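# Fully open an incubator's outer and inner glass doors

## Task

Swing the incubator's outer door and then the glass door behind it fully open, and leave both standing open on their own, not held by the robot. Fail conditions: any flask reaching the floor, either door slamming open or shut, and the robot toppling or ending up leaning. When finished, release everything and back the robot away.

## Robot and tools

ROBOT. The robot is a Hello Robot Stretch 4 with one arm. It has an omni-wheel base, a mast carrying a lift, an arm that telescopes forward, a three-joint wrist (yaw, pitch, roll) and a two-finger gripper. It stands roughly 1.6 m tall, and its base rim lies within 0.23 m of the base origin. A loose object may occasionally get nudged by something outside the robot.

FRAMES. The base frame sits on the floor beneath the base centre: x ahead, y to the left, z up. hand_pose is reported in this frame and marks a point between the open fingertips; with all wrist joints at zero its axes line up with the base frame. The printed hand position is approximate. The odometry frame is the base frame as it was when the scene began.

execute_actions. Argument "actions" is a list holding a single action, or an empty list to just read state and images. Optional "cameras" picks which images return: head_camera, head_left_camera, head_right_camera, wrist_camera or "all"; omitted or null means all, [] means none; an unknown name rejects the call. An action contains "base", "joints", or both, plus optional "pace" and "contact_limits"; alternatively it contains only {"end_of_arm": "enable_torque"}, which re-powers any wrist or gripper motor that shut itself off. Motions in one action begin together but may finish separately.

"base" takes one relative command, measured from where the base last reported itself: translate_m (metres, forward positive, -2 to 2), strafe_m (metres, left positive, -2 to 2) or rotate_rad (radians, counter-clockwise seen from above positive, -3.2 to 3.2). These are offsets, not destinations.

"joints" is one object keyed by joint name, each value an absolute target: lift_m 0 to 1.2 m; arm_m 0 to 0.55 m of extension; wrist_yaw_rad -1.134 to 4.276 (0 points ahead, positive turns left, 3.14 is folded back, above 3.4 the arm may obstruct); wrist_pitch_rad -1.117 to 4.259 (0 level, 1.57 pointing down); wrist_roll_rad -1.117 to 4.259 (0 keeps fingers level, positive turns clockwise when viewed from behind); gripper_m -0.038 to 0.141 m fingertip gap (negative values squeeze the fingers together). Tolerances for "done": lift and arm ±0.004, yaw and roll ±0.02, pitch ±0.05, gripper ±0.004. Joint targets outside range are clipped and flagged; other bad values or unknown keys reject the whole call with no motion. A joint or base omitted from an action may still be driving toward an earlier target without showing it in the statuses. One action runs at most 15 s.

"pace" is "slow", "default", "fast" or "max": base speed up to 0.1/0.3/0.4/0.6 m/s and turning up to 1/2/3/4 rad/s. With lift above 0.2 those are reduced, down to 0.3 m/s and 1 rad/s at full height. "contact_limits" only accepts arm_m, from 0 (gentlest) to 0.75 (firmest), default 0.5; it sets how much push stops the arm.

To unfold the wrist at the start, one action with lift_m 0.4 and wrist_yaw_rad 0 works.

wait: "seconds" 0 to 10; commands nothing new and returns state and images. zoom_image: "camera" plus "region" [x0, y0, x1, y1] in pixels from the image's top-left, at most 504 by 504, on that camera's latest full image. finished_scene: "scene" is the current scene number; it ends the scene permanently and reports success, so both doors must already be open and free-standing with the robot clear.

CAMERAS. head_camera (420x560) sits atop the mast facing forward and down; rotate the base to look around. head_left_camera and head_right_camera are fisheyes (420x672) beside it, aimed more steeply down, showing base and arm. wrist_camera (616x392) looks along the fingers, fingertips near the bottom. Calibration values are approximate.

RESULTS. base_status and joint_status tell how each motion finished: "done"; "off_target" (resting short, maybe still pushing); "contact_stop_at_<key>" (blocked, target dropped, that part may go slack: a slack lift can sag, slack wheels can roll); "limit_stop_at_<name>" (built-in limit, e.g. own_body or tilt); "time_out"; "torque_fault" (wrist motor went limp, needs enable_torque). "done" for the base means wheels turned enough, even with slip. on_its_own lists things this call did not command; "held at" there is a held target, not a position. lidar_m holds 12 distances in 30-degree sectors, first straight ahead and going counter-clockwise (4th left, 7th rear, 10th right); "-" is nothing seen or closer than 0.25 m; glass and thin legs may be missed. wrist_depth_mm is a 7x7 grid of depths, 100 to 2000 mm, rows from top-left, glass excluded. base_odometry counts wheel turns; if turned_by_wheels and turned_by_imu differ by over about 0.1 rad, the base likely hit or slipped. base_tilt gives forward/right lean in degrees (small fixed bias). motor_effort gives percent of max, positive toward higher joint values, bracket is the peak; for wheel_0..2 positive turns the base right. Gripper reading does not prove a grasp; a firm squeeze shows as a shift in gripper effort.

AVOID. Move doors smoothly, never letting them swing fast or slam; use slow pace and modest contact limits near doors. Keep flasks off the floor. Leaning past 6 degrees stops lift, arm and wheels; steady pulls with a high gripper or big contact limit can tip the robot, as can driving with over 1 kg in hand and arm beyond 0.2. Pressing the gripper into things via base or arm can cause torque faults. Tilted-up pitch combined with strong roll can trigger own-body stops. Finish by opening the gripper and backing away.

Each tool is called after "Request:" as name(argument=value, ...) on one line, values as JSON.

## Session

Request:
execute_actions(actions=[])

Scene clock: 0.00 s.
base_odometry: x=+0.000 y=+0.000 heading=+0.000 (m, m, rad; odometry frame)
turned_by_wheels: +0.000 (rad since the last result)
turned_by_imu: +0.000 (rad since the last result)
base_tilt: forward=-0.4 right=-0.3 (deg)
lidar_m: 1.37 1.36 1.70 2.18 2.20 2.58 1.65 1.66 2.77 1.73 1.74 1.61
base_status: not commanded
joint_positions: lift_m=+0.170 arm_m=-0.003 wrist_yaw_rad=+3.059 wrist_pitch_rad=+0.005 wrist_roll_rad=-0.013 gripper_m=+0.057
joint_status: not commanded
motor_effort: lift_m=+19 arm_m=-1 wrist_yaw_rad=+0 wrist_pitch_rad=-7 wrist_roll_rad=+2 gripper_m=-3 wheel_0=+0 wheel_1=+0 wheel_2=+0 (%)
hand_pose: x=-0.1119 y=+0.1110 z=+0.3468 quat_wxyz=(+0.041, -0.003, -0.007, +0.999) (m; base frame)
wrist_depth_mm: 140 194 - - - - - / 108 143 - - - - - / 111 143 - - - - - / 128 150 - - - - - / 1576 1756 - - - - - / 1464 1499 208 1499 222 1576 1576 / 946 842 946 163 904 976 976
pictures: head_camera, head_left_camera, head_right_camera, wrist_camera
camera_calibration (this result's frames):
wrist_camera: T_world_to_cam=[[0.126676, 0.991277, 0.0363617, -0.116341], [-0.00971651, 0.0378952, -0.999234, 0.397762], [-0.991897, 0.126225, 0.0144322, 0.0993029], [0, 0, 0, 1]] pos_world=[0.117101, 0.0877185, 0.400255]
Images, in order (width x height): head_camera 420x560, head_left_camera 420x672, head_right_camera 420x672, wrist_camera 616x392.

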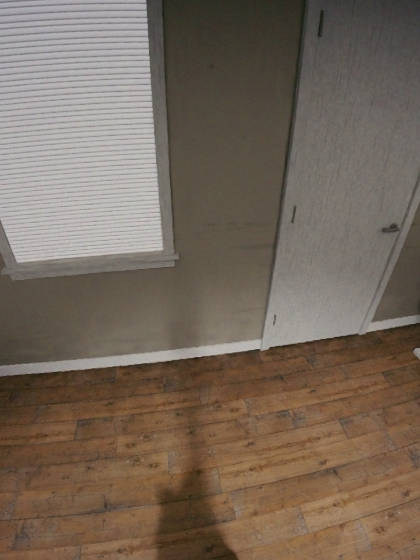

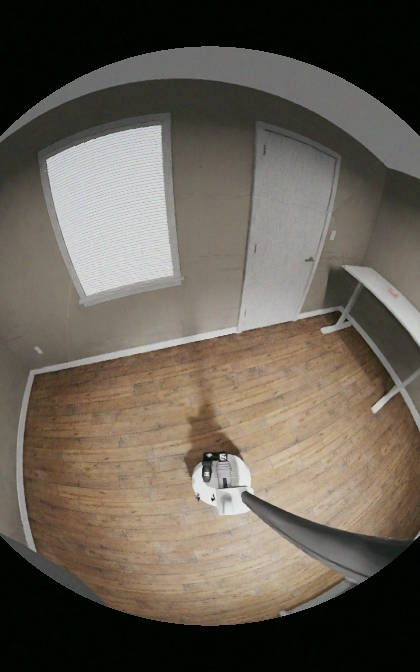

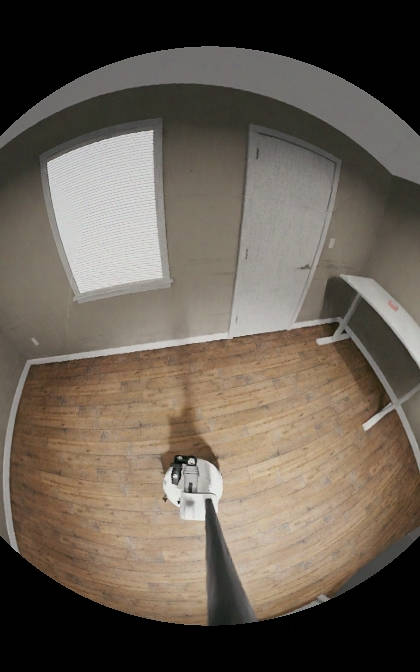

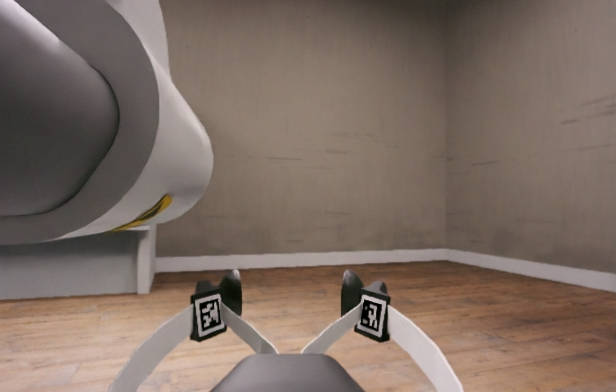

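Request:
execute_actions(actions=[{"base": {"rotate_rad": -2.897}, "joints": {"gripper_m": 0.1}, "pace": "fast"}], cameras=["head_camera", "head_left_camera"])

Scene clock: 2.67 s.
base_odometry: x=+0.000 y=+0.000 heading=-2.897 (m, m, rad; odometry frame)
turned_by_wheels: -2.897 (rad since the last result)
turned_by_imu: -2.932 (rad since the last result)
base_tilt: forward=-0.2 right=-0.3 (deg)
lidar_m: 1.65 1.68 2.64 1.73 1.83 1.47 1.39 1.45 2.06 2.17 2.27 2.40
base_status: done
joint_positions: lift_m=+0.170 arm_m=-0.003 wrist_yaw_rad=+3.059 wrist_pitch_rad=+0.005 wrist_roll_rad=-0.013 gripper_m=+0.100
joint_status: all done
motor_effort: lift_m=+18(19) arm_m=-1(1) wrist_yaw_rad=+1(0) wrist_pitch_rad=-8(8) wrist_roll_rad=+0(3) gripper_m=-2(6) wheel_0=-1(7) wheel_1=-1(8) wheel_2=-2(9) (%)
hand_pose: x=-0.1119 y=+0.1111 z=+0.3468 quat_wxyz=(+0.042, -0.003, -0.007, +0.999) (m; base frame)
wrist_depth_mm: 140 193 1576 1618 1661 1661 1708 / 108 143 1576 1618 1618 1661 1756 / 111 143 1576 1618 1576 1618 1708 / 128 150 1537 1618 1661 1618 1708 / 1464 1537 1576 1537 1576 1661 1661 / 1464 1336 1366 1499 209 1537 1537 / 931 891 946 157 976 991 991
pictures: head_camera, head_left_camera
Images, in order (width x height): head_camera 420x560, head_left_camera 420x672.

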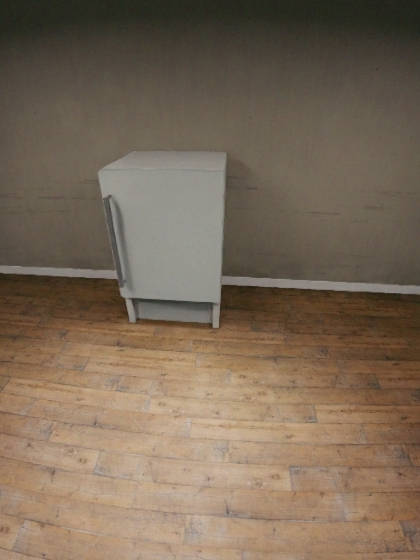

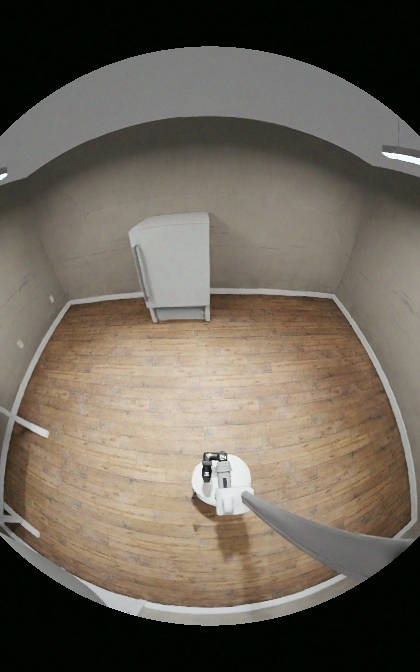

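Request:
zoom_image(camera="head_camera", region=[60, 130, 280, 350])

Region (60, 130, 280, 350) of head_camera's 420x560 image, scaled by 2.291, with more detail than that image has.

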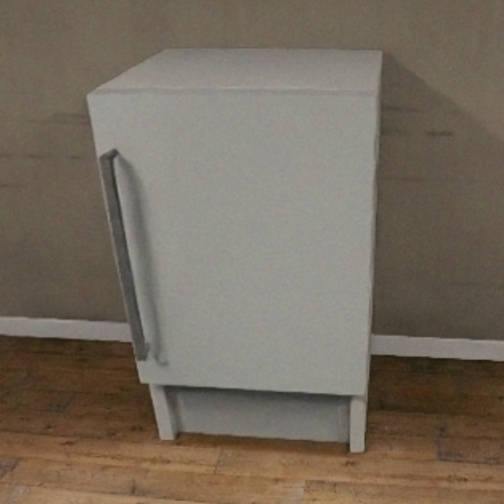

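Request:
execute_actions(actions=[{"base": {"translate_m": 0.72}, "joints": {"lift_m": 0.2}, "pace": "max"}], cameras=[])

Request:
execute_actions(actions=[{"base": {"strafe_m": 0.7}, "joints": {"lift_m": 0.575, "wrist_yaw_rad": 0.3}, "pace": "max"}], cameras=["head_camera", "wrist_camera"])

Scene clock: 7.43 s.
base_odometry: x=-0.699 y=-0.174 heading=-2.897 (m, m, rad; odometry frame)
turned_by_wheels: +0.000 (rad since the last result)
turned_by_imu: -0.002 (rad since the last result)
base_tilt: forward=-0.4 right=-0.3 (deg)
lidar_m: 0.92 0.97 2.31 1.78 1.82 2.21 2.12 2.24 2.27 2.19 2.26 1.65
base_status: done
joint_positions: lift_m=+0.200 arm_m=-0.003 wrist_yaw_rad=+3.059 wrist_pitch_rad=+0.005 wrist_roll_rad=-0.013 gripper_m=+0.100
joint_status: all done
motor_effort: lift_m=+21(24) arm_m=-1(1) wrist_yaw_rad=+0(0) wrist_pitch_rad=-7(8) wrist_roll_rad=+1(2) gripper_m=-1(2) wheel_0=-1(9) wheel_1=+0(9) wheel_2=+0(16) (%)
hand_pose: x=-0.1119 y=+0.1110 z=+0.3767 quat_wxyz=(+0.041, -0.003, -0.007, +0.999) (m; base frame)
wrist_depth_mm: 140 194 - - - - - / 108 143 - - - - - / 111 143 - - - - - / 128 149 - - - - - / - - - - - - - / 1576 1430 1430 1661 208 1661 1708 / 1008 960 1025 157 1042 1060 1060
pictures: none
No camera images: the call's "cameras" was empty. Leave "cameras" out to get every camera's image.

Scene clock: 10.00 s.
base_odometry: x=-0.529 y=-0.854 heading=-2.898 (m, m, rad; odometry frame)
turned_by_wheels: +0.000 (rad since the last result)
turned_by_imu: -0.003 (rad since the last result)
base_tilt: forward=-0.3 right=-0.3 (deg)
lidar_m: 0.86 1.69 1.90 1.54 1.09 1.56 2.10 2.18 2.97 2.88 2.25 0.97
base_status: done
joint_positions: lift_m=+0.575 arm_m=-0.003 wrist_yaw_rad=+0.300 wrist_pitch_rad=+0.005 wrist_roll_rad=-0.013 gripper_m=+0.100
joint_status: all done
motor_effort: lift_m=+21(25) arm_m=-1(1) wrist_yaw_rad=-1(6) wrist_pitch_rad=-8(8) wrist_roll_rad=+1(1) gripper_m=-2(3) wheel_0=-1(13) wheel_1=-1(15) wheel_2=+0(0) (%)
hand_pose: x=+0.4698 y=+0.0018 z=+0.7517 quat_wxyz=(+0.989, -0.007, +0.001, +0.150) (m; base frame)
wrist_depth_mm: 1808 1661 1576 1464 699 654 627 / 1808 1708 1576 1464 691 654 621 / 1808 1708 1576 1464 691 654 621 / 1808 1661 1537 1464 683 654 615 / 1808 1661 1499 1464 676 647 609 / 1863 1618 1499 1430 209 640 615 / 1708 1618 1537 157 668 634 603
pictures: head_camera, wrist_camera
camera_calibration (this result's frames):
wrist_camera: T_world_to_cam=[[0.253208, -0.966728, 0.0363626, -0.152368], [0.0231803, -0.0315139, -0.999234, 0.796755], [0.967134, 0.253857, 0.0144295, -0.236356], [0, 0, 0, 1]] pos_world=[0.2487, -0.0621891, 0.805096]
Images, in order (width x height): head_camera 420x560, wrist_camera 616x392.

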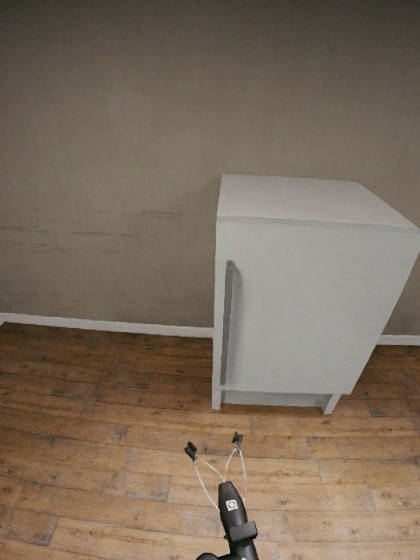

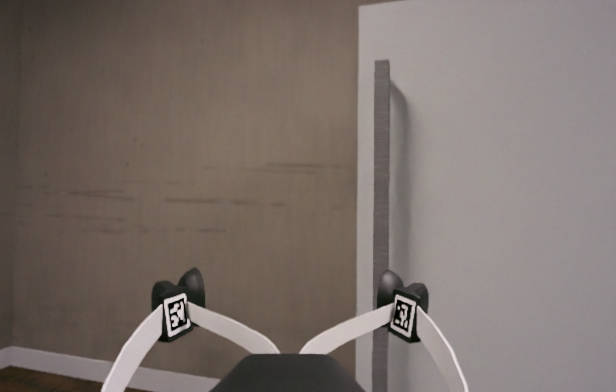

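Request:
execute_actions(actions=[{"base": {"strafe_m": -0.028}, "joints": {"arm_m": 0.34}, "pace": "max"}], cameras=["wrist_camera"])

Scene clock: 11.93 s.
base_odometry: x=-0.536 y=-0.826 heading=-2.898 (m, m, rad; odometry frame)
turned_by_wheels: +0.000 (rad since the last result)
turned_by_imu: +0.000 (rad since the last result)
base_tilt: forward=-0.2 right=-0.3 (deg)
lidar_m: 0.85 1.68 1.96 1.57 1.13 1.57 2.09 2.21 2.97 2.85 2.27 0.96
base_status: done
joint_positions: lift_m=+0.575 arm_m=+0.339 wrist_yaw_rad=+0.300 wrist_pitch_rad=+0.005 wrist_roll_rad=-0.013 gripper_m=+0.100
joint_status: all done
motor_effort: lift_m=+21(21) arm_m=+6(5) wrist_yaw_rad=-1(1) wrist_pitch_rad=-8(8) wrist_roll_rad=+1(2) gripper_m=-2(2) wheel_0=-2(9) wheel_1=+1(11) wheel_2=+0(0) (%)
hand_pose: x=+0.8113 y=+0.0018 z=+0.7517 quat_wxyz=(+0.989, -0.007, +0.001, +0.149) (m; base frame)
wrist_depth_mm: 1397 1255 1182 370 357 336 319 / 1397 1281 1182 370 357 334 317 / 1397 1255 1160 368 355 334 317 / 1397 1281 1182 366 353 334 315 / 1336 1255 1138 364 351 330 315 / 1336 1255 1118 364 210 330 314 / 1366 1205 1138 157 351 325 310
pictures: wrist_camera
camera_calibration (this result's frames):
wrist_camera: T_world_to_cam=[[0.252995, -0.966784, 0.03636, -0.238731], [0.0232334, -0.0315006, -0.999234, 0.788811], [0.967189, 0.253646, 0.0144922, -0.566718], [0, 0, 0, 1]] pos_world=[0.590194, -0.0622075, 0.805099]
Images, in order (width x height): wrist_camera 616x392.

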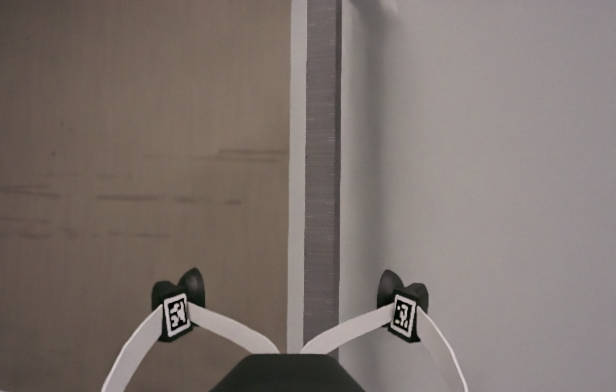

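Request:
execute_actions(actions=[{"joints": {"arm_m": 0.432, "gripper_m": 0.07}}], cameras=[])

Request:
execute_actions(actions=[{"joints": {"gripper_m": -0.01}}], cameras=["wrist_camera"])

Scene clock: 13.50 s.
base_odometry: x=-0.536 y=-0.826 heading=-2.898 (m, m, rad; odometry frame)
turned_by_wheels: +0.000 (rad since the last result)
turned_by_imu: +0.000 (rad since the last result)
base_tilt: forward=-0.2 right=-0.3 (deg)
lidar_m: 0.87 1.70 1.95 1.56 1.15 1.58 2.07 2.22 2.93 2.85 2.28 0.97
base_status: not commanded
joint_positions: lift_m=+0.575 arm_m=+0.431 wrist_yaw_rad=+0.300 wrist_pitch_rad=+0.005 wrist_roll_rad=-0.013 gripper_m=+0.070
joint_status: all done
motor_effort: lift_m=+21(21) arm_m=+6(9) wrist_yaw_rad=+0(1) wrist_pitch_rad=-7(8) wrist_roll_rad=+2(1) gripper_m=-2(4) wheel_0=-2(2) wheel_1=+1(1) wheel_2=+0(0) (%)
hand_pose: x=+0.9033 y=+0.0017 z=+0.7517 quat_wxyz=(+0.989, -0.007, +0.001, +0.149) (m; base frame)
wrist_depth_mm: 1229 1160 1060 217 266 251 239 / 1255 1160 1060 216 265 250 237 / 1229 1160 1060 215 265 249 236 / 1229 1160 1060 216 262 247 236 / 1229 1138 1060 215 262 247 236 / 1229 1138 206 212 215 246 235 / 1229 1098 1060 160 259 243 234
pictures: none
No camera images: the call's "cameras" was empty. Leave "cameras" out to get every camera's image.

Scene clock: 15.07 s.
base_odometry: x=-0.536 y=-0.826 heading=-2.897 (m, m, rad; odometry frame)
turned_by_wheels: +0.001 (rad since the last result)
turned_by_imu: +0.001 (rad since the last result)
base_tilt: forward=-0.3 right=-0.5 (deg)
lidar_m: 0.88 1.67 1.94 1.56 1.13 1.55 2.09 2.23 2.96 2.87 2.23 0.98
base_status: not commanded
joint_positions: lift_m=+0.575 arm_m=+0.432 wrist_yaw_rad=+0.304 wrist_pitch_rad=+0.005 wrist_roll_rad=-0.013 gripper_m=-0.009
joint_status: all done
motor_effort: lift_m=+21(21) arm_m=+1(6) wrist_yaw_rad=-11(11) wrist_pitch_rad=-8(8) wrist_roll_rad=+1(2) gripper_m=-26(28) wheel_0=+0(2) wheel_1=+1(1) wheel_2=+6(6) (%)
hand_pose: x=+0.9041 y=+0.0029 z=+0.7516 quat_wxyz=(+0.988, -0.007, +0.001, +0.151) (m; base frame)
wrist_depth_mm: 1281 1182 1060 228 264 249 237 / 1281 1182 1078 215 263 247 236 / 1229 1138 1060 213 263 247 235 / 1229 1138 1078 213 262 245 234 / 1255 1138 1060 211 259 245 234 / 1255 1118 200 207 252 243 232 / 1229 1098 1042 206 255 238 231
pictures: wrist_camera
camera_calibration (this result's frames):
wrist_camera: T_world_to_cam=[[0.256755, -0.965792, 0.036371, -0.264474], [0.0231171, -0.0314848, -0.999237, 0.786728], [0.9662, 0.2574, 0.0142424, -0.655656], [0, 0, 0, 1]] pos_world=[0.683213, -0.0618913, 0.805085]
Images, in order (width x height): wrist_camera 616x392.

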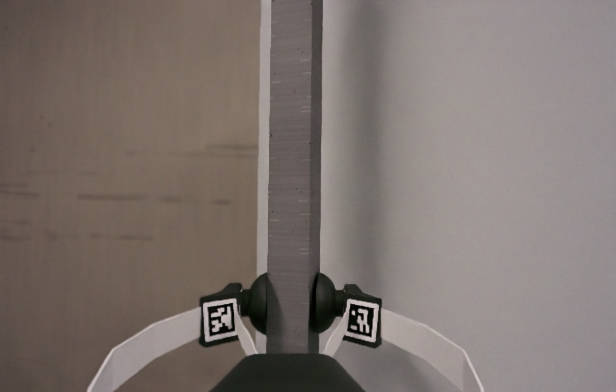

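Request:
execute_actions(actions=[{"base": {"strafe_m": -0.03}, "joints": {"arm_m": 0.3}}], cameras=[])

Scene clock: 16.67 s.
base_odometry: x=-0.544 y=-0.797 heading=-2.897 (m, m, rad; odometry frame)
turned_by_wheels: +0.000 (rad since the last result)
turned_by_imu: +0.000 (rad since the last result)
base_tilt: forward=-0.4 right=-0.3 (deg)
lidar_m: 0.86 1.69 1.96 1.56 1.17 1.60 2.07 2.19 2.92 2.84 2.22 0.97
base_status: done
joint_positions: lift_m=+0.575 arm_m=+0.301 wrist_yaw_rad=+0.300 wrist_pitch_rad=+0.005 wrist_roll_rad=-0.013 gripper_m=-0.010
joint_status: all done
motor_effort: lift_m=+21(21) arm_m=-6(14) wrist_yaw_rad=+0(26) wrist_pitch_rad=-8(8) wrist_roll_rad=+1(1) gripper_m=-9(27) wheel_0=-2(10) wheel_1=+2(11) wheel_2=+2(11) (%)
hand_pose: x=+0.7734 y=+0.0017 z=+0.7516 quat_wxyz=(+0.989, -0.007, +0.001, +0.149) (m; base frame)
wrist_depth_mm: 1464 1308 1229 413 394 373 353 / 1430 1336 1205 413 394 370 351 / 1430 1308 1229 407 392 368 349 / 1430 1308 1205 410 392 368 349 / 1430 1308 1205 407 389 366 347 / 1397 1281 191 203 382 364 343 / 1397 1255 1205 338 377 359 345
pictures: none
No camera images: the call's "cameras" was empty. Leave "cameras" out to get every camera's image.

Request:
execute_actions(actions=[{"base": {"strafe_m": 0.09}, "joints": {"wrist_yaw_rad": 0.1, "gripper_m": 0.08}, "pace": "fast"}], cameras=["wrist_camera"])

Scene clock: 18.53 s.
base_odometry: x=-0.522 y=-0.885 heading=-2.897 (m, m, rad; odometry frame)
turned_by_wheels: +0.000 (rad since the last result)
turned_by_imu: -0.001 (rad since the last result)
base_tilt: forward=-0.2 right=-0.3 (deg)
lidar_m: 0.86 1.68 1.89 1.55 1.06 1.44 2.09 2.21 3.05 2.92 2.25 0.99
base_status: done
joint_positions: lift_m=+0.575 arm_m=+0.301 wrist_yaw_rad=+0.100 wrist_pitch_rad=+0.005 wrist_roll_rad=-0.013 gripper_m=+0.080
joint_status: all done
motor_effort: lift_m=+21(21) arm_m=-6(6) wrist_yaw_rad=-1(4) wrist_pitch_rad=-8(8) wrist_roll_rad=+1(2) gripper_m=-2(14) wheel_0=-1(16) wheel_1=-2(10) wheel_2=+0(3) (%)
hand_pose: x=+0.7677 y=-0.0581 z=+0.7516 quat_wxyz=(+0.999, -0.007, +0.002, +0.050) (m; base frame)
wrist_depth_mm: 1205 1160 1138 418 415 410 402 / 1182 1160 1138 418 413 404 399 / 1160 1138 1118 415 413 404 397 / 1160 1160 1118 415 410 402 399 / 1182 1138 1118 415 410 402 397 / 1138 1160 207 410 220 402 392 / 1160 1118 1118 158 407 399 392
pictures: wrist_camera
camera_calibration (this result's frames):
wrist_camera: T_world_to_cam=[[0.0560378, -0.997766, 0.0363656, -0.136186], [0.0163938, -0.0354984, -0.999235, 0.792921], [0.998294, 0.0565911, 0.014368, -0.544625], [0, 0, 0, 1]] pos_world=[0.538328, -0.0769134, 0.805092]
Images, in order (width x height): wrist_camera 616x392.

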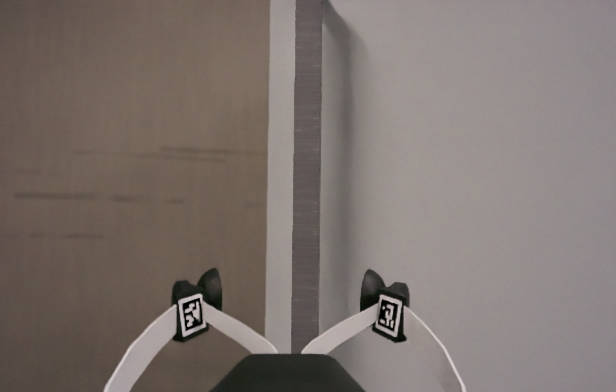

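Request:
execute_actions(actions=[{"joints": {"arm_m": 0.44}}], cameras=[])

Request:
execute_actions(actions=[{"joints": {"gripper_m": -0.025}}], cameras=["wrist_camera"])

Request:
execute_actions(actions=[{"base": {"strafe_m": -0.02}, "joints": {"arm_m": 0.34}, "pace": "slow"}], cameras=["wrist_camera"])

Scene clock: 20.30 s.
base_odometry: x=-0.522 y=-0.885 heading=-2.897 (m, m, rad; odometry frame)
turned_by_wheels: +0.000 (rad since the last result)
turned_by_imu: +0.000 (rad since the last result)
base_tilt: forward=-0.1 right=-0.3 (deg)
lidar_m: 0.87 1.67 1.87 1.56 1.06 1.46 2.10 2.20 3.05 2.92 2.25 0.99
base_status: not commanded
joint_positions: lift_m=+0.575 arm_m=+0.439 wrist_yaw_rad=+0.100 wrist_pitch_rad=+0.005 wrist_roll_rad=-0.013 gripper_m=+0.080
joint_status: all done
motor_effort: lift_m=+21(21) arm_m=+6(6) wrist_yaw_rad=+0(1) wrist_pitch_rad=-7(8) wrist_roll_rad=+1(1) gripper_m=-3(3) wheel_0=-1(1) wheel_1=-1(2) wheel_2=+0(0) (%)
hand_pose: x=+0.9056 y=-0.0582 z=+0.7517 quat_wxyz=(+0.999, -0.007, +0.002, +0.050) (m; base frame)
wrist_depth_mm: 1025 1008 991 279 277 273 268 / 1042 1008 991 278 277 272 267 / 1025 1008 991 211 276 271 265 / 1025 991 976 210 274 270 265 / 1008 991 976 208 272 267 263 / 1008 1008 207 208 220 266 263 / 1008 976 976 158 271 266 262
pictures: none
No camera images: the call's "cameras" was empty. Leave "cameras" out to get every camera's image.

Scene clock: 22.07 s.
base_odometry: x=-0.522 y=-0.885 heading=-2.897 (m, m, rad; odometry frame)
turned_by_wheels: +0.001 (rad since the last result)
turned_by_imu: +0.000 (rad since the last result)
base_tilt: forward=-0.3 right=-0.3 (deg)
lidar_m: 0.88 1.66 1.88 1.56 1.08 1.47 2.10 2.19 3.03 2.93 2.26 0.97
base_status: not commanded
joint_positions: lift_m=+0.575 arm_m=+0.440 wrist_yaw_rad=+0.105 wrist_pitch_rad=+0.005 wrist_roll_rad=-0.013 gripper_m=-0.024
joint_status: all done
on_its_own: wrist_yaw_rad is at rest, and its effort (-16) is outside its rest range (-13 to +13)
motor_effort: lift_m=+21(21) arm_m=-1(6) wrist_yaw_rad=-16(16) wrist_pitch_rad=-8(8) wrist_roll_rad=+3(1) gripper_m=-30(33) wheel_0=-2(2) wheel_1=-1(2) wheel_2=+8(7) (%)
hand_pose: x=+0.9072 y=-0.0566 z=+0.7515 quat_wxyz=(+0.999, -0.007, +0.002, +0.053) (m; base frame)
wrist_depth_mm: 1042 1025 991 223 273 268 264 / 1042 1008 976 229 273 267 263 / 1025 1008 991 274 272 266 263 / 1025 991 960 274 271 266 260 / 1008 1008 960 272 271 265 259 / 1008 976 200 204 266 263 258 / 1008 976 960 202 266 260 258
pictures: wrist_camera
camera_calibration (this result's frames):
wrist_camera: T_world_to_cam=[[0.0611955, -0.997463, 0.0363805, -0.147148], [0.0162344, -0.0354493, -0.99924, 0.79074], [0.997994, 0.0617396, 0.0140239, -0.683111], [0, 0, 0, 1]] pos_world=[0.677908, -0.0765682, 0.805072]
Images, in order (width x height): wrist_camera 616x392.

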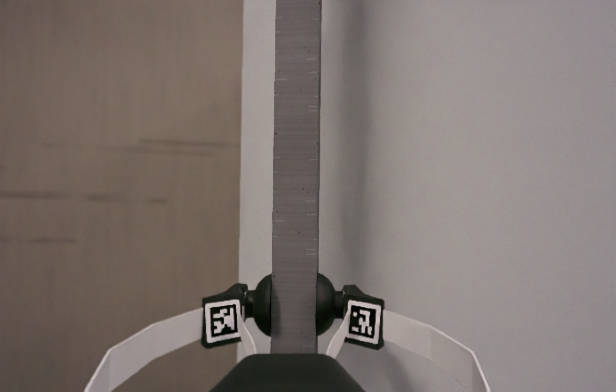

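Scene clock: 24.33 s.
base_odometry: x=-0.527 y=-0.865 heading=-2.897 (m, m, rad; odometry frame)
turned_by_wheels: +0.000 (rad since the last result)
turned_by_imu: +0.000 (rad since the last result)
base_tilt: forward=-0.2 right=-0.3 (deg)
lidar_m: 0.86 1.66 1.89 1.54 1.11 1.51 2.10 2.20 2.99 2.90 2.26 0.96
base_status: done
joint_positions: lift_m=+0.575 arm_m=+0.341 wrist_yaw_rad=+0.100 wrist_pitch_rad=+0.005 wrist_roll_rad=-0.013 gripper_m=-0.025
joint_status: all done
motor_effort: lift_m=+21(21) arm_m=-6(15) wrist_yaw_rad=-1(40) wrist_pitch_rad=-8(9) wrist_roll_rad=+1(2) gripper_m=-16(30) wheel_0=+0(10) wheel_1=-1(11) wheel_2=+1(13) (%)
hand_pose: x=+0.8078 y=-0.0582 z=+0.7516 quat_wxyz=(+0.999, -0.007, +0.002, +0.050) (m; base frame)
wrist_depth_mm: 1138 1118 1098 377 375 368 364 / 1138 1118 1098 377 375 366 359 / 1118 1118 1078 375 370 366 359 / 1118 1098 1060 373 373 364 359 / 1118 1098 1078 370 368 364 355 / 1118 1078 187 201 364 359 357 / 1098 1060 1078 182 362 359 355
pictures: wrist_camera
camera_calibration (this result's frames):
wrist_camera: T_world_to_cam=[[0.0558756, -0.997775, 0.0363653, -0.138347], [0.0163901, -0.0355007, -0.999235, 0.792266], [0.998303, 0.0564289, 0.01437, -0.584611], [0, 0, 0, 1]] pos_world=[0.578364, -0.0769242, 0.805092]
Images, in order (width x height): wrist_camera 616x392.

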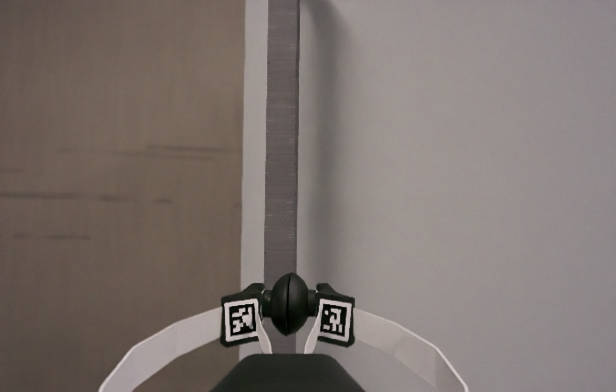

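Request:
execute_actions(actions=[{"base": {"strafe_m": 0.02}, "joints": {"gripper_m": 0.07}}], cameras=[])

Request:
execute_actions(actions=[{"joints": {"arm_m": 0.468}, "contact_limits": {"arm_m": 0.15}}], cameras=["wrist_camera"])

Scene clock: 26.37 s.
base_odometry: x=-0.522 y=-0.885 heading=-2.897 (m, m, rad; odometry frame)
turned_by_wheels: +0.000 (rad since the last result)
turned_by_imu: -0.001 (rad since the last result)
base_tilt: forward=-0.3 right=-0.3 (deg)
lidar_m: 0.89 1.68 1.85 1.56 1.09 1.43 2.09 2.20 3.02 2.92 2.22 0.98
base_status: done
joint_positions: lift_m=+0.575 arm_m=+0.341 wrist_yaw_rad=+0.100 wrist_pitch_rad=+0.005 wrist_roll_rad=-0.013 gripper_m=+0.070
joint_status: all done
motor_effort: lift_m=+21(21) arm_m=-6(6) wrist_yaw_rad=-1(0) wrist_pitch_rad=-7(8) wrist_roll_rad=+2(1) gripper_m=-3(14) wheel_0=-1(6) wheel_1=-1(7) wheel_2=+1(0) (%)
hand_pose: x=+0.8078 y=-0.0582 z=+0.7516 quat_wxyz=(+0.999, -0.007, +0.002, +0.050) (m; base frame)
wrist_depth_mm: 1138 1118 1098 377 375 368 362 / 1138 1098 1078 377 373 368 362 / 1138 1118 1078 377 373 366 359 / 1118 1098 1078 375 370 364 359 / 1118 1098 1098 373 370 362 355 / 1138 1098 207 373 216 359 357 / 1118 1078 1078 160 368 359 353
pictures: none
No camera images: the call's "cameras" was empty. Leave "cameras" out to get every camera's image.

Scene clock: 27.77 s.
base_odometry: x=-0.522 y=-0.885 heading=-2.897 (m, m, rad; odometry frame)
turned_by_wheels: +0.000 (rad since the last result)
turned_by_imu: +0.000 (rad since the last result)
base_tilt: forward=-0.2 right=-0.4 (deg)
lidar_m: 0.87 1.67 1.86 1.57 1.08 1.47 2.10 2.21 3.05 2.92 2.26 0.96
base_status: not commanded
joint_positions: lift_m=+0.575 arm_m=+0.467 wrist_yaw_rad=+0.097 wrist_pitch_rad=+0.005 wrist_roll_rad=-0.013 gripper_m=+0.070
joint_status: all done
motor_effort: lift_m=+21(21) arm_m=+8(7) wrist_yaw_rad=+10(10) wrist_pitch_rad=-8(8) wrist_roll_rad=+1(0) gripper_m=-3(4) wheel_0=-1(1) wheel_1=-1(2) wheel_2=-1(1) (%)
contact_limits: arm_m 0.15
hand_pose: x=+0.9330 y=-0.0592 z=+0.7517 quat_wxyz=(+0.999, -0.007, +0.002, +0.048) (m; base frame)
wrist_depth_mm: 1008 976 960 184 250 246 243 / 991 976 960 182 249 245 241 / 991 976 960 182 248 243 240 / 991 976 946 185 247 243 239 / 976 960 946 190 245 241 238 / 976 960 190 192 213 241 238 / 976 946 931 159 244 239 237
pictures: wrist_camera
camera_calibration (this result's frames):
wrist_camera: T_world_to_cam=[[0.0524252, -0.997963, 0.0363606, -0.143152], [0.01637, -0.0355469, -0.999234, 0.790222], [0.998491, 0.0529803, 0.0144731, -0.71002], [0, 0, 0, 1]] pos_world=[0.703517, -0.0771535, 0.805098]
Images, in order (width x height): wrist_camera 616x392.

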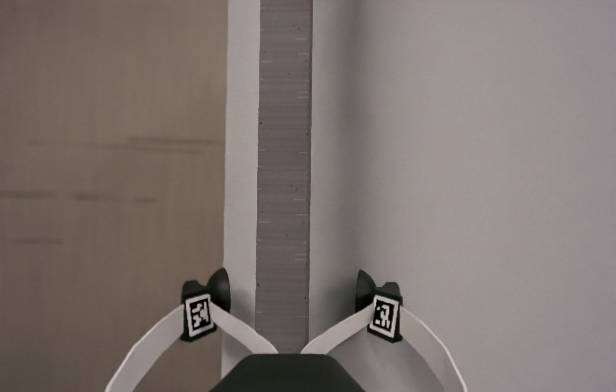

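Request:
execute_actions(actions=[{"joints": {"gripper_m": -0.03, "arm_m": 0.463}}], cameras=["wrist_camera", "head_camera"])

Scene clock: 29.60 s.
base_odometry: x=-0.522 y=-0.885 heading=-2.896 (m, m, rad; odometry frame)
turned_by_wheels: +0.001 (rad since the last result)
turned_by_imu: +0.001 (rad since the last result)
base_tilt: forward=-0.3 right=-0.4 (deg)
lidar_m: 0.85 1.67 1.86 1.55 1.07 1.44 2.10 2.20 3.02 2.93 2.27 0.97
base_status: not commanded
joint_positions: lift_m=+0.575 arm_m=+0.464 wrist_yaw_rad=+0.103 wrist_pitch_rad=+0.005 wrist_roll_rad=-0.013 gripper_m=-0.030
joint_status: all done
motor_effort: lift_m=+21(21) arm_m=-4(3) wrist_yaw_rad=-10(26) wrist_pitch_rad=-8(10) wrist_roll_rad=+1(2) gripper_m=-18(29) wheel_0=+3(3) wheel_1=+3(3) wheel_2=+3(11) (%)
hand_pose: x=+0.9306 y=-0.0573 z=+0.7516 quat_wxyz=(+0.999, -0.007, +0.002, +0.052) (m; base frame)
wrist_depth_mm: 1025 1008 960 173 240 237 235 / 1008 991 960 173 239 236 233 / 991 991 946 172 239 235 232 / 991 976 960 172 237 235 230 / 1008 976 946 171 236 233 230 / 1008 960 189 170 234 232 229 / 991 549 931 169 234 231 229
pictures: head_camera, wrist_camera
camera_calibration (this result's frames):
wrist_camera: T_world_to_cam=[[0.0589322, -0.997599, 0.0363757, -0.147148], [0.0165415, -0.0354582, -0.999234, 0.790158], [0.998125, 0.0594888, 0.0144121, -0.706969], [0, 0, 0, 1]] pos_world=[0.701245, -0.07672, 0.805095]
Images, in order (width x height): head_camera 420x560, wrist_camera 616x392.

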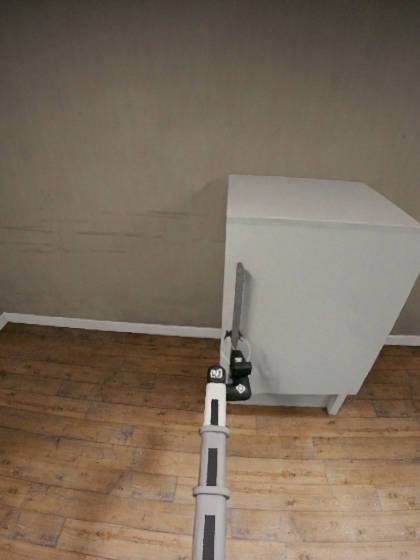

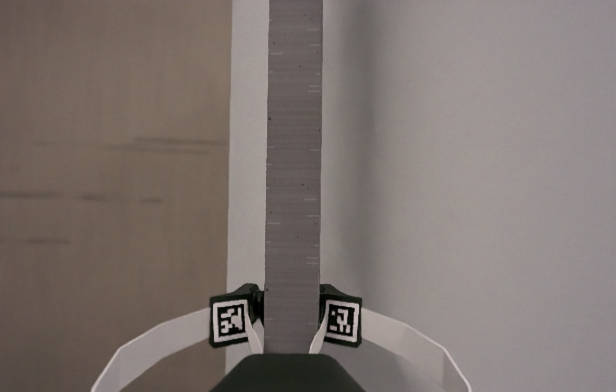

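Request:
execute_actions(actions=[{"base": {"strafe_m": -0.044}, "joints": {"arm_m": 0.345, "wrist_yaw_rad": 0.15}, "pace": "slow"}], cameras=["wrist_camera"])

Scene clock: 32.50 s.
base_odometry: x=-0.533 y=-0.842 heading=-2.894 (m, m, rad; odometry frame)
turned_by_wheels: +0.002 (rad since the last result)
turned_by_imu: +0.002 (rad since the last result)
base_tilt: forward=-0.3 right=-0.3 (deg)
lidar_m: 0.73 1.68 1.92 1.55 1.12 1.56 2.10 2.23 2.95 2.88 2.25 0.87
base_status: done
joint_positions: lift_m=+0.575 arm_m=+0.346 wrist_yaw_rad=+0.156 wrist_pitch_rad=+0.005 wrist_roll_rad=-0.013 gripper_m=-0.030
joint_status: all done
on_its_own: wrist_yaw_rad is at rest, and its effort (-18) is outside its rest range (-13 to +13)
motor_effort: lift_m=+21(21) arm_m=-6(7) wrist_yaw_rad=-18(43) wrist_pitch_rad=-8(8) wrist_roll_rad=+0(1) gripper_m=-16(18) wheel_0=+8(15) wheel_1=+4(7) wheel_2=+7(10) (%)
hand_pose: x=+0.8155 y=-0.0415 z=+0.7516 quat_wxyz=(+0.997, -0.007, +0.002, +0.078) (m; base frame)
wrist_depth_mm: 1182 1160 243 174 248 252 255 / 1182 1138 242 173 247 250 254 / 1182 1138 240 173 246 249 253 / 1160 1118 239 171 246 248 252 / 1160 1138 239 171 245 246 251 / 1160 1138 189 170 244 247 249 / 1138 1078 238 169 241 246 248
pictures: wrist_camera
camera_calibration (this result's frames):
wrist_camera: T_world_to_cam=[[0.111763, -0.993069, 0.036377, -0.167524], [0.018378, -0.0345345, -0.999235, 0.791156], [0.993565, 0.112346, 0.014391, -0.587126], [0, 0, 0, 1]] pos_world=[0.587531, -0.0730796, 0.805093]
Images, in order (width x height): wrist_camera 616x392.

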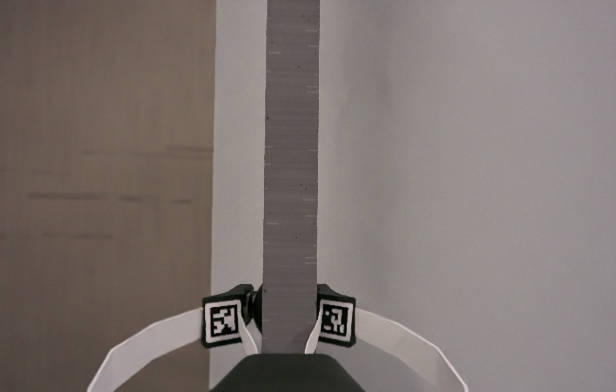

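Request:
execute_actions(actions=[{"base": {"strafe_m": -0.072}, "joints": {"arm_m": 0.223, "wrist_yaw_rad": 0.26}}], cameras=["wrist_camera"])

Scene clock: 34.03 s.
base_odometry: x=-0.551 y=-0.772 heading=-2.894 (m, m, rad; odometry frame)
turned_by_wheels: +0.000 (rad since the last result)
turned_by_imu: +0.000 (rad since the last result)
base_tilt: forward=-0.1 right=-0.3 (deg)
lidar_m: 0.62 1.67 1.99 1.52 1.20 1.60 2.09 2.21 2.90 2.81 2.22 0.81
base_status: done
joint_positions: lift_m=+0.575 arm_m=+0.224 wrist_yaw_rad=+0.258 wrist_pitch_rad=+0.005 wrist_roll_rad=-0.013 gripper_m=-0.030
joint_status: all done
motor_effort: lift_m=+21(21) arm_m=-6(10) wrist_yaw_rad=+6(23) wrist_pitch_rad=-9(10) wrist_roll_rad=+2(2) gripper_m=-18(20) wheel_0=-2(7) wheel_1=+2(16) wheel_2=+1(4) (%)
hand_pose: x=+0.6962 y=-0.0109 z=+0.7516 quat_wxyz=(+0.992, -0.007, +0.002, +0.129) (m; base frame)
wrist_depth_mm: 1499 1397 236 172 253 264 273 / 1430 1397 236 171 252 263 272 / 1464 1366 235 170 251 262 271 / 1464 1366 235 169 250 259 270 / 1430 1336 234 169 250 259 270 / 1464 1336 186 168 247 258 267 / 1430 1308 229 166 245 257 267
pictures: wrist_camera
camera_calibration (this result's frames):
wrist_camera: T_world_to_cam=[[0.21205, -0.976578, 0.0364639, -0.193563], [0.0216573, -0.0326073, -0.999234, 0.792095], [0.977019, 0.212677, 0.0142356, -0.459257], [0, 0, 0, 1]] pos_world=[0.472593, -0.0655278, 0.805084]
Images, in order (width x height): wrist_camera 616x392.

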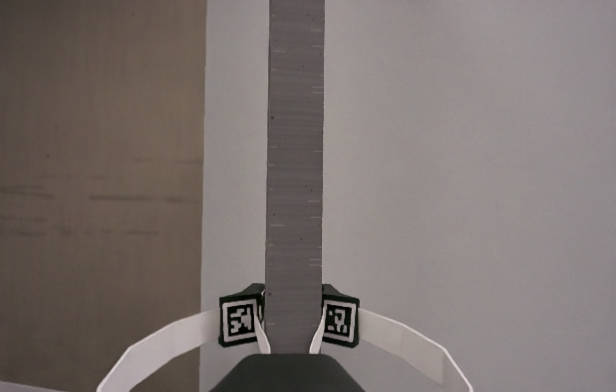

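Request:
execute_actions(actions=[{"base": {"strafe_m": -0.085}, "joints": {"arm_m": 0.141, "wrist_yaw_rad": 0.34}}], cameras=["wrist_camera", "head_camera"])

Scene clock: 35.63 s.
base_odometry: x=-0.571 y=-0.690 heading=-2.893 (m, m, rad; odometry frame)
turned_by_wheels: +0.001 (rad since the last result)
turned_by_imu: +0.001 (rad since the last result)
base_tilt: forward=-0.3 right=-0.3 (deg)
lidar_m: 0.54 1.69 2.06 1.52 1.28 1.80 2.12 2.22 2.83 2.72 2.26 0.77
base_status: done
joint_positions: lift_m=+0.575 arm_m=+0.142 wrist_yaw_rad=+0.346 wrist_pitch_rad=+0.005 wrist_roll_rad=-0.013 gripper_m=-0.030
joint_status: all done
on_its_own: wrist_yaw_rad is at rest, and its effort (-18) is outside its rest range (-13 to +13)
motor_effort: lift_m=+21(21) arm_m=-5(18) wrist_yaw_rad=-18(28) wrist_pitch_rad=-8(9) wrist_roll_rad=+2(0) gripper_m=-16(20) wheel_0=+6(4) wheel_1=+2(16) wheel_2=+3(4) (%)
hand_pose: x=+0.6138 y=+0.0157 z=+0.7516 quat_wxyz=(+0.985, -0.007, +0.001, +0.172) (m; base frame)
wrist_depth_mm: 1808 1576 236 174 260 274 287 / 1756 1618 235 173 258 273 286 / 1756 1576 233 172 257 272 286 / 1756 1576 232 172 256 271 285 / 1756 1537 231 171 256 268 285 / 1756 1537 183 171 254 268 281 / 1756 809 228 167 249 267 281
pictures: head_camera, wrist_camera
camera_calibration (this result's frames):
wrist_camera: T_world_to_cam=[[0.297427, -0.954048, 0.0364627, -0.202842], [0.0244768, -0.0305589, -0.999233, 0.792992], [0.954431, 0.298091, 0.014263, -0.371929], [0, 0, 0, 1]] pos_world=[0.395901, -0.0584191, 0.805085]
Images, in order (width x height): head_camera 420x560, wrist_camera 616x392.

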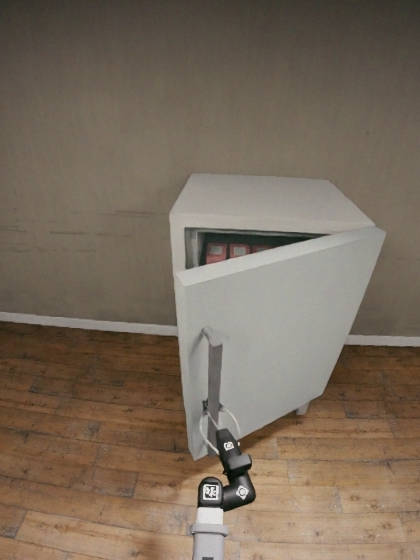

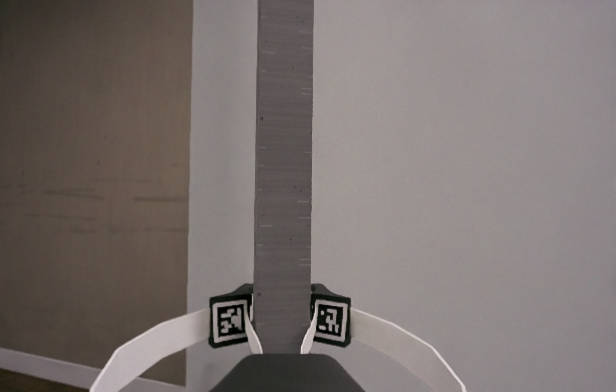

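Request:
execute_actions(actions=[{"base": {"strafe_m": -0.075}, "joints": {"arm_m": 0.08, "wrist_yaw_rad": 0.43}}], cameras=[])

Request:
execute_actions(actions=[{"base": {"strafe_m": -0.078}, "joints": {"arm_m": 0.032, "wrist_yaw_rad": 0.5}}], cameras=["wrist_camera", "head_camera"])

Scene clock: 37.97 s.
base_odometry: x=-0.590 y=-0.617 heading=-2.893 (m, m, rad; odometry frame)
turned_by_wheels: +0.001 (rad since the last result)
turned_by_imu: +0.001 (rad since the last result)
base_tilt: forward=-0.2 right=-0.4 (deg)
lidar_m: 0.49 1.69 2.16 1.56 1.33 1.87 2.10 2.24 2.74 2.64 2.26 0.77
base_status: done
joint_positions: lift_m=+0.575 arm_m=+0.081 wrist_yaw_rad=+0.436 wrist_pitch_rad=+0.005 wrist_roll_rad=-0.013 gripper_m=-0.030
joint_status: all done
on_its_own: wrist_yaw_rad is at rest, and its effort (-17) is outside its rest range (-13 to +13)
motor_effort: lift_m=+21(21) arm_m=-5(13) wrist_yaw_rad=-17(20) wrist_pitch_rad=-9(11) wrist_roll_rad=+2(2) gripper_m=-16(22) wheel_0=+5(9) wheel_1=+3(11) wheel_2=+2(2) (%)
hand_pose: x=+0.5501 y=+0.0425 z=+0.7515 quat_wxyz=(+0.976, -0.007, +0.001, +0.216) (m; base frame)
wrist_depth_mm: - 1863 236 176 265 282 298 / 1983 1863 235 175 264 281 300 / 1983 1921 234 175 262 279 296 / - 1863 234 174 262 277 296 / - 1808 233 173 259 277 293 / 1983 1808 183 173 259 276 291 / 1863 904 229 170 252 274 290
pictures: none
No camera images: the call's "cameras" was empty. Leave "cameras" out to get every camera's image.

Scene clock: 39.30 s.
base_odometry: x=-0.609 y=-0.542 heading=-2.892 (m, m, rad; odometry frame)
turned_by_wheels: +0.001 (rad since the last result)
turned_by_imu: +0.001 (rad since the last result)
base_tilt: forward=-0.2 right=-0.4 (deg)
lidar_m: 0.41 0.46 2.22 1.56 1.40 2.04 2.11 2.22 2.68 2.56 2.26 0.80
base_status: done
joint_positions: lift_m=+0.575 arm_m=+0.033 wrist_yaw_rad=+0.508 wrist_pitch_rad=+0.005 wrist_roll_rad=-0.013 gripper_m=-0.030
joint_status: all done
on_its_own: wrist_yaw_rad is at rest, and its effort (-24) is outside its rest range (-13 to +13)
motor_effort: lift_m=+21(21) arm_m=-4(10) wrist_yaw_rad=-24(24) wrist_pitch_rad=-8(10) wrist_roll_rad=+2(2) gripper_m=-16(21) wheel_0=+7(12) wheel_1=+5(14) wheel_2=+2(4) (%)
hand_pose: x=+0.4981 y=+0.0641 z=+0.7516 quat_wxyz=(+0.968, -0.007, +0.001, +0.252) (m; base frame)
wrist_depth_mm: 1983 - 235 177 268 291 310 / - - 232 176 268 289 312 / 1983 - 231 176 266 287 309 / - - 230 249 265 286 306 / - - 229 246 265 285 306 / 1983 - 182 181 264 283 304 / 1863 1661 225 170 255 282 303
pictures: head_camera, wrist_camera
camera_calibration (this result's frames):
wrist_camera: T_world_to_cam=[[0.447549, -0.893516, 0.036469, -0.200924], [0.0289696, -0.0262735, -0.999235, 0.794752], [0.89379, 0.448263, 0.0141262, -0.255244], [0, 0, 0, 1]] pos_world=[0.295034, -0.0442311, 0.805077]
Images, in order (width x height): head_camera 420x560, wrist_camera 616x392.

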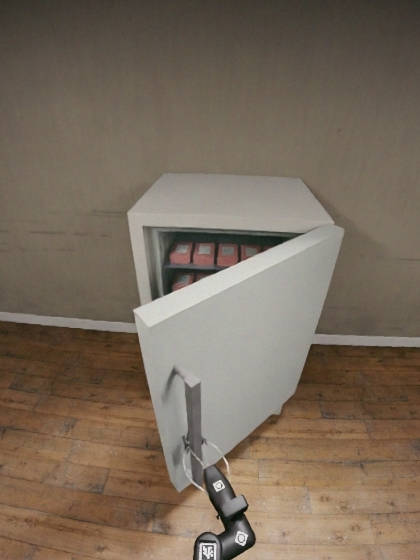

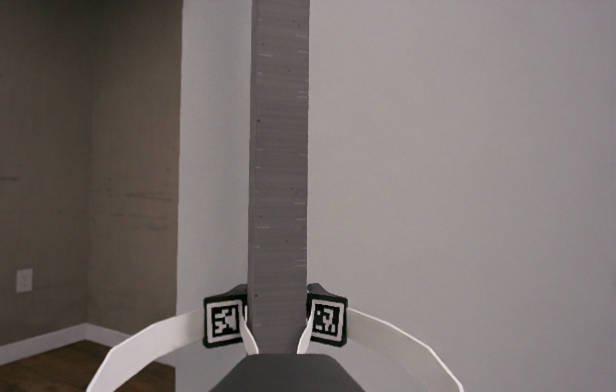

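Request:
execute_actions(actions=[{"joints": {"gripper_m": 0.12, "wrist_yaw_rad": 0.52}}], cameras=["wrist_camera"])

Request:
execute_actions(actions=[{"base": {"translate_m": -0.12}, "joints": {"arm_m": 0.0, "wrist_yaw_rad": 0.45}, "pace": "fast"}], cameras=["wrist_camera", "head_camera"])

Scene clock: 42.03 s.
base_odometry: x=-0.609 y=-0.542 heading=-2.892 (m, m, rad; odometry frame)
turned_by_wheels: -0.001 (rad since the last result)
turned_by_imu: -0.001 (rad since the last result)
base_tilt: forward=-0.3 right=-0.4 (deg)
lidar_m: 0.44 0.45 2.23 1.55 1.40 2.03 2.12 2.22 2.67 2.58 2.25 0.80
base_status: not commanded
joint_positions: lift_m=+0.575 arm_m=+0.033 wrist_yaw_rad=+0.520 wrist_pitch_rad=+0.005 wrist_roll_rad=-0.013 gripper_m=+0.120
joint_status: all done
motor_effort: lift_m=+21(21) arm_m=-4(4) wrist_yaw_rad=+1(19) wrist_pitch_rad=-8(8) wrist_roll_rad=+2(2) gripper_m=-1(11) wheel_0=+3(7) wheel_1=+2(4) wheel_2=+2(2) (%)
hand_pose: x=+0.4974 y=+0.0674 z=+0.7516 quat_wxyz=(+0.966, -0.007, +0.001, +0.257) (m; base frame)
wrist_depth_mm: - - 251 268 286 304 324 / 1983 - 249 267 285 304 322 / - - 248 266 283 303 322 / - - 246 265 282 301 320 / 1983 - 246 264 279 300 319 / - 215 190 262 202 298 317 / 1863 1756 243 143 278 298 317
pictures: wrist_camera
camera_calibration (this result's frames):
wrist_camera: T_world_to_cam=[[0.457496, -0.888464, 0.0364679, -0.202946], [0.0292688, -0.0259433, -0.999235, 0.794692], [0.88873, 0.458213, 0.0141353, -0.254217], [0, 0, 0, 1]] pos_world=[0.295517, -0.0432075, 0.805078]
Images, in order (width x height): wrist_camera 616x392.

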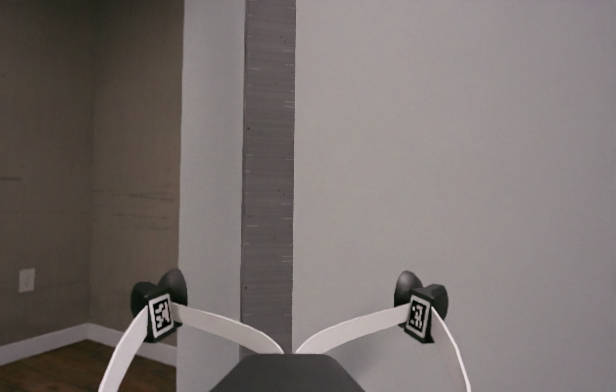

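Scene clock: 43.50 s.
base_odometry: x=-0.492 y=-0.512 heading=-2.892 (m, m, rad; odometry frame)
turned_by_wheels: +0.000 (rad since the last result)
turned_by_imu: +0.000 (rad since the last result)
base_tilt: forward=-0.2 right=-0.3 (deg)
lidar_m: 0.56 0.66 2.23 1.39 1.41 2.05 2.00 2.07 2.67 2.55 2.41 0.95
base_status: done
joint_positions: lift_m=+0.575 arm_m=+0.001 wrist_yaw_rad=+0.450 wrist_pitch_rad=+0.005 wrist_roll_rad=-0.013 gripper_m=+0.120
joint_status: all done
motor_effort: lift_m=+21(21) arm_m=-6(8) wrist_yaw_rad=-1(5) wrist_pitch_rad=-8(8) wrist_roll_rad=+1(2) gripper_m=-2(1) wheel_0=+0(9) wheel_1=+0(8) wheel_2=+0(12) (%)
hand_pose: x=+0.4697 y=+0.0468 z=+0.7516 quat_wxyz=(+0.975, -0.007, +0.001, +0.223) (m; base frame)
wrist_depth_mm: - - 1921 389 436 477 530 / - - 1863 389 436 477 525 / - - 1863 389 433 469 521 / - - 1863 384 430 473 517 / - - 1863 384 430 473 512 / - 216 1756 382 201 469 512 / 1863 1708 1808 143 424 466 508
pictures: head_camera, wrist_camera
camera_calibration (this result's frames):
wrist_camera: T_world_to_cam=[[0.39472, -0.918077, 0.0364636, -0.177678], [0.0274853, -0.0278698, -0.999234, 0.795923], [0.91839, 0.39542, 0.0142328, -0.231278], [0, 0, 0, 1]] pos_world=[0.260661, -0.049488, 0.805084]
Images, in order (width x height): head_camera 420x560, wrist_camera 616x392.

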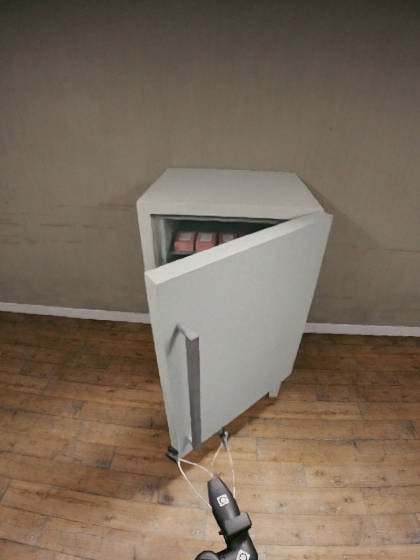

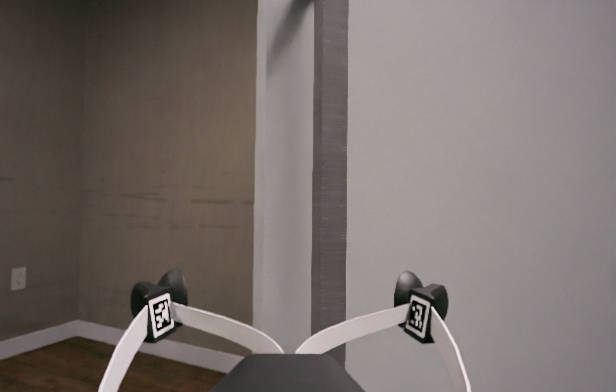

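Request:
execute_actions(actions=[{"base": {"strafe_m": 0.36}, "joints": {"gripper_m": 0.0}, "pace": "max"}], cameras=[])

Request:
execute_actions(actions=[{"joints": {"arm_m": 0.55, "wrist_yaw_rad": 0.3}, "pace": "max"}], cameras=["head_camera"])

Scene clock: 46.10 s.
base_odometry: x=-0.404 y=-0.861 heading=-2.892 (m, m, rad; odometry frame)
turned_by_wheels: +0.000 (rad since the last result)
turned_by_imu: -0.001 (rad since the last result)
base_tilt: forward=-0.3 right=-0.4 (deg)
lidar_m: 1.11 1.82 1.85 1.18 1.04 1.48 1.96 2.10 2.95 2.93 2.45 0.63
base_status: done
joint_positions: lift_m=+0.575 arm_m=+0.001 wrist_yaw_rad=+0.450 wrist_pitch_rad=+0.005 wrist_roll_rad=-0.013 gripper_m=+0.000
joint_status: all done
motor_effort: lift_m=+21(21) arm_m=-6(6) wrist_yaw_rad=+0(1) wrist_pitch_rad=-8(8) wrist_roll_rad=+2(1) gripper_m=-6(5) wheel_0=+0(13) wheel_1=-1(11) wheel_2=+0(2) (%)
hand_pose: x=+0.4697 y=+0.0468 z=+0.7516 quat_wxyz=(+0.975, -0.007, +0.001, +0.223) (m; base frame)
wrist_depth_mm: 1756 - 1863 1708 1499 1336 768 / 1708 - 1863 1661 1464 842 891 / 1756 - 1863 1618 1537 891 960 / 1756 - 1863 1708 1464 866 1118 / 1808 - 1863 1661 1464 1205 1118 / 1756 - 192 204 1464 854 1098 / 1708 1708 1708 184 788 866 1008
pictures: none
No camera images: the call's "cameras" was empty. Leave "cameras" out to get every camera's image.

Scene clock: 48.17 s.
base_odometry: x=-0.404 y=-0.861 heading=-2.892 (m, m, rad; odometry frame)
turned_by_wheels: +0.000 (rad since the last result)
turned_by_imu: +0.000 (rad since the last result)
base_tilt: forward=-0.3 right=-0.5 (deg)
lidar_m: 1.11 1.79 1.87 1.18 1.05 1.45 1.98 2.09 2.92 2.91 2.39 0.62
base_status: not commanded
joint_positions: lift_m=+0.575 arm_m=+0.546 wrist_yaw_rad=+0.300 wrist_pitch_rad=+0.005 wrist_roll_rad=-0.013 gripper_m=+0.000
joint_status: all done
joint sent to its limit — the command would take arm_m past its upper limit, so that joint was sent only as far as its limit.
motor_effort: lift_m=+21(21) arm_m=+6(8) wrist_yaw_rad=+0(4) wrist_pitch_rad=-8(8) wrist_roll_rad=+1(1) gripper_m=-5(6) wheel_0=+0(1) wheel_1=-1(1) wheel_2=+0(0) (%)
hand_pose: x=+1.0187 y=+0.0018 z=+0.7517 quat_wxyz=(+0.989, -0.007, +0.001, +0.150) (m; base frame)
wrist_depth_mm: 1308 1182 1078 1025 342 621 585 / 1281 1182 1078 1008 340 410 399 / 1281 1160 1078 991 338 683 668 / 1281 1160 1078 991 336 759 715 / 1255 1160 1060 1008 329 373 394 / 1229 1160 192 204 330 741 723 / 1255 1160 1042 185 244 525 530
pictures: head_camera
Images, in order (width x height): head_camera 420x560.

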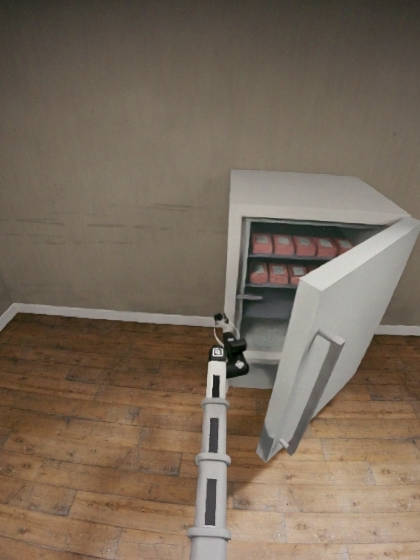

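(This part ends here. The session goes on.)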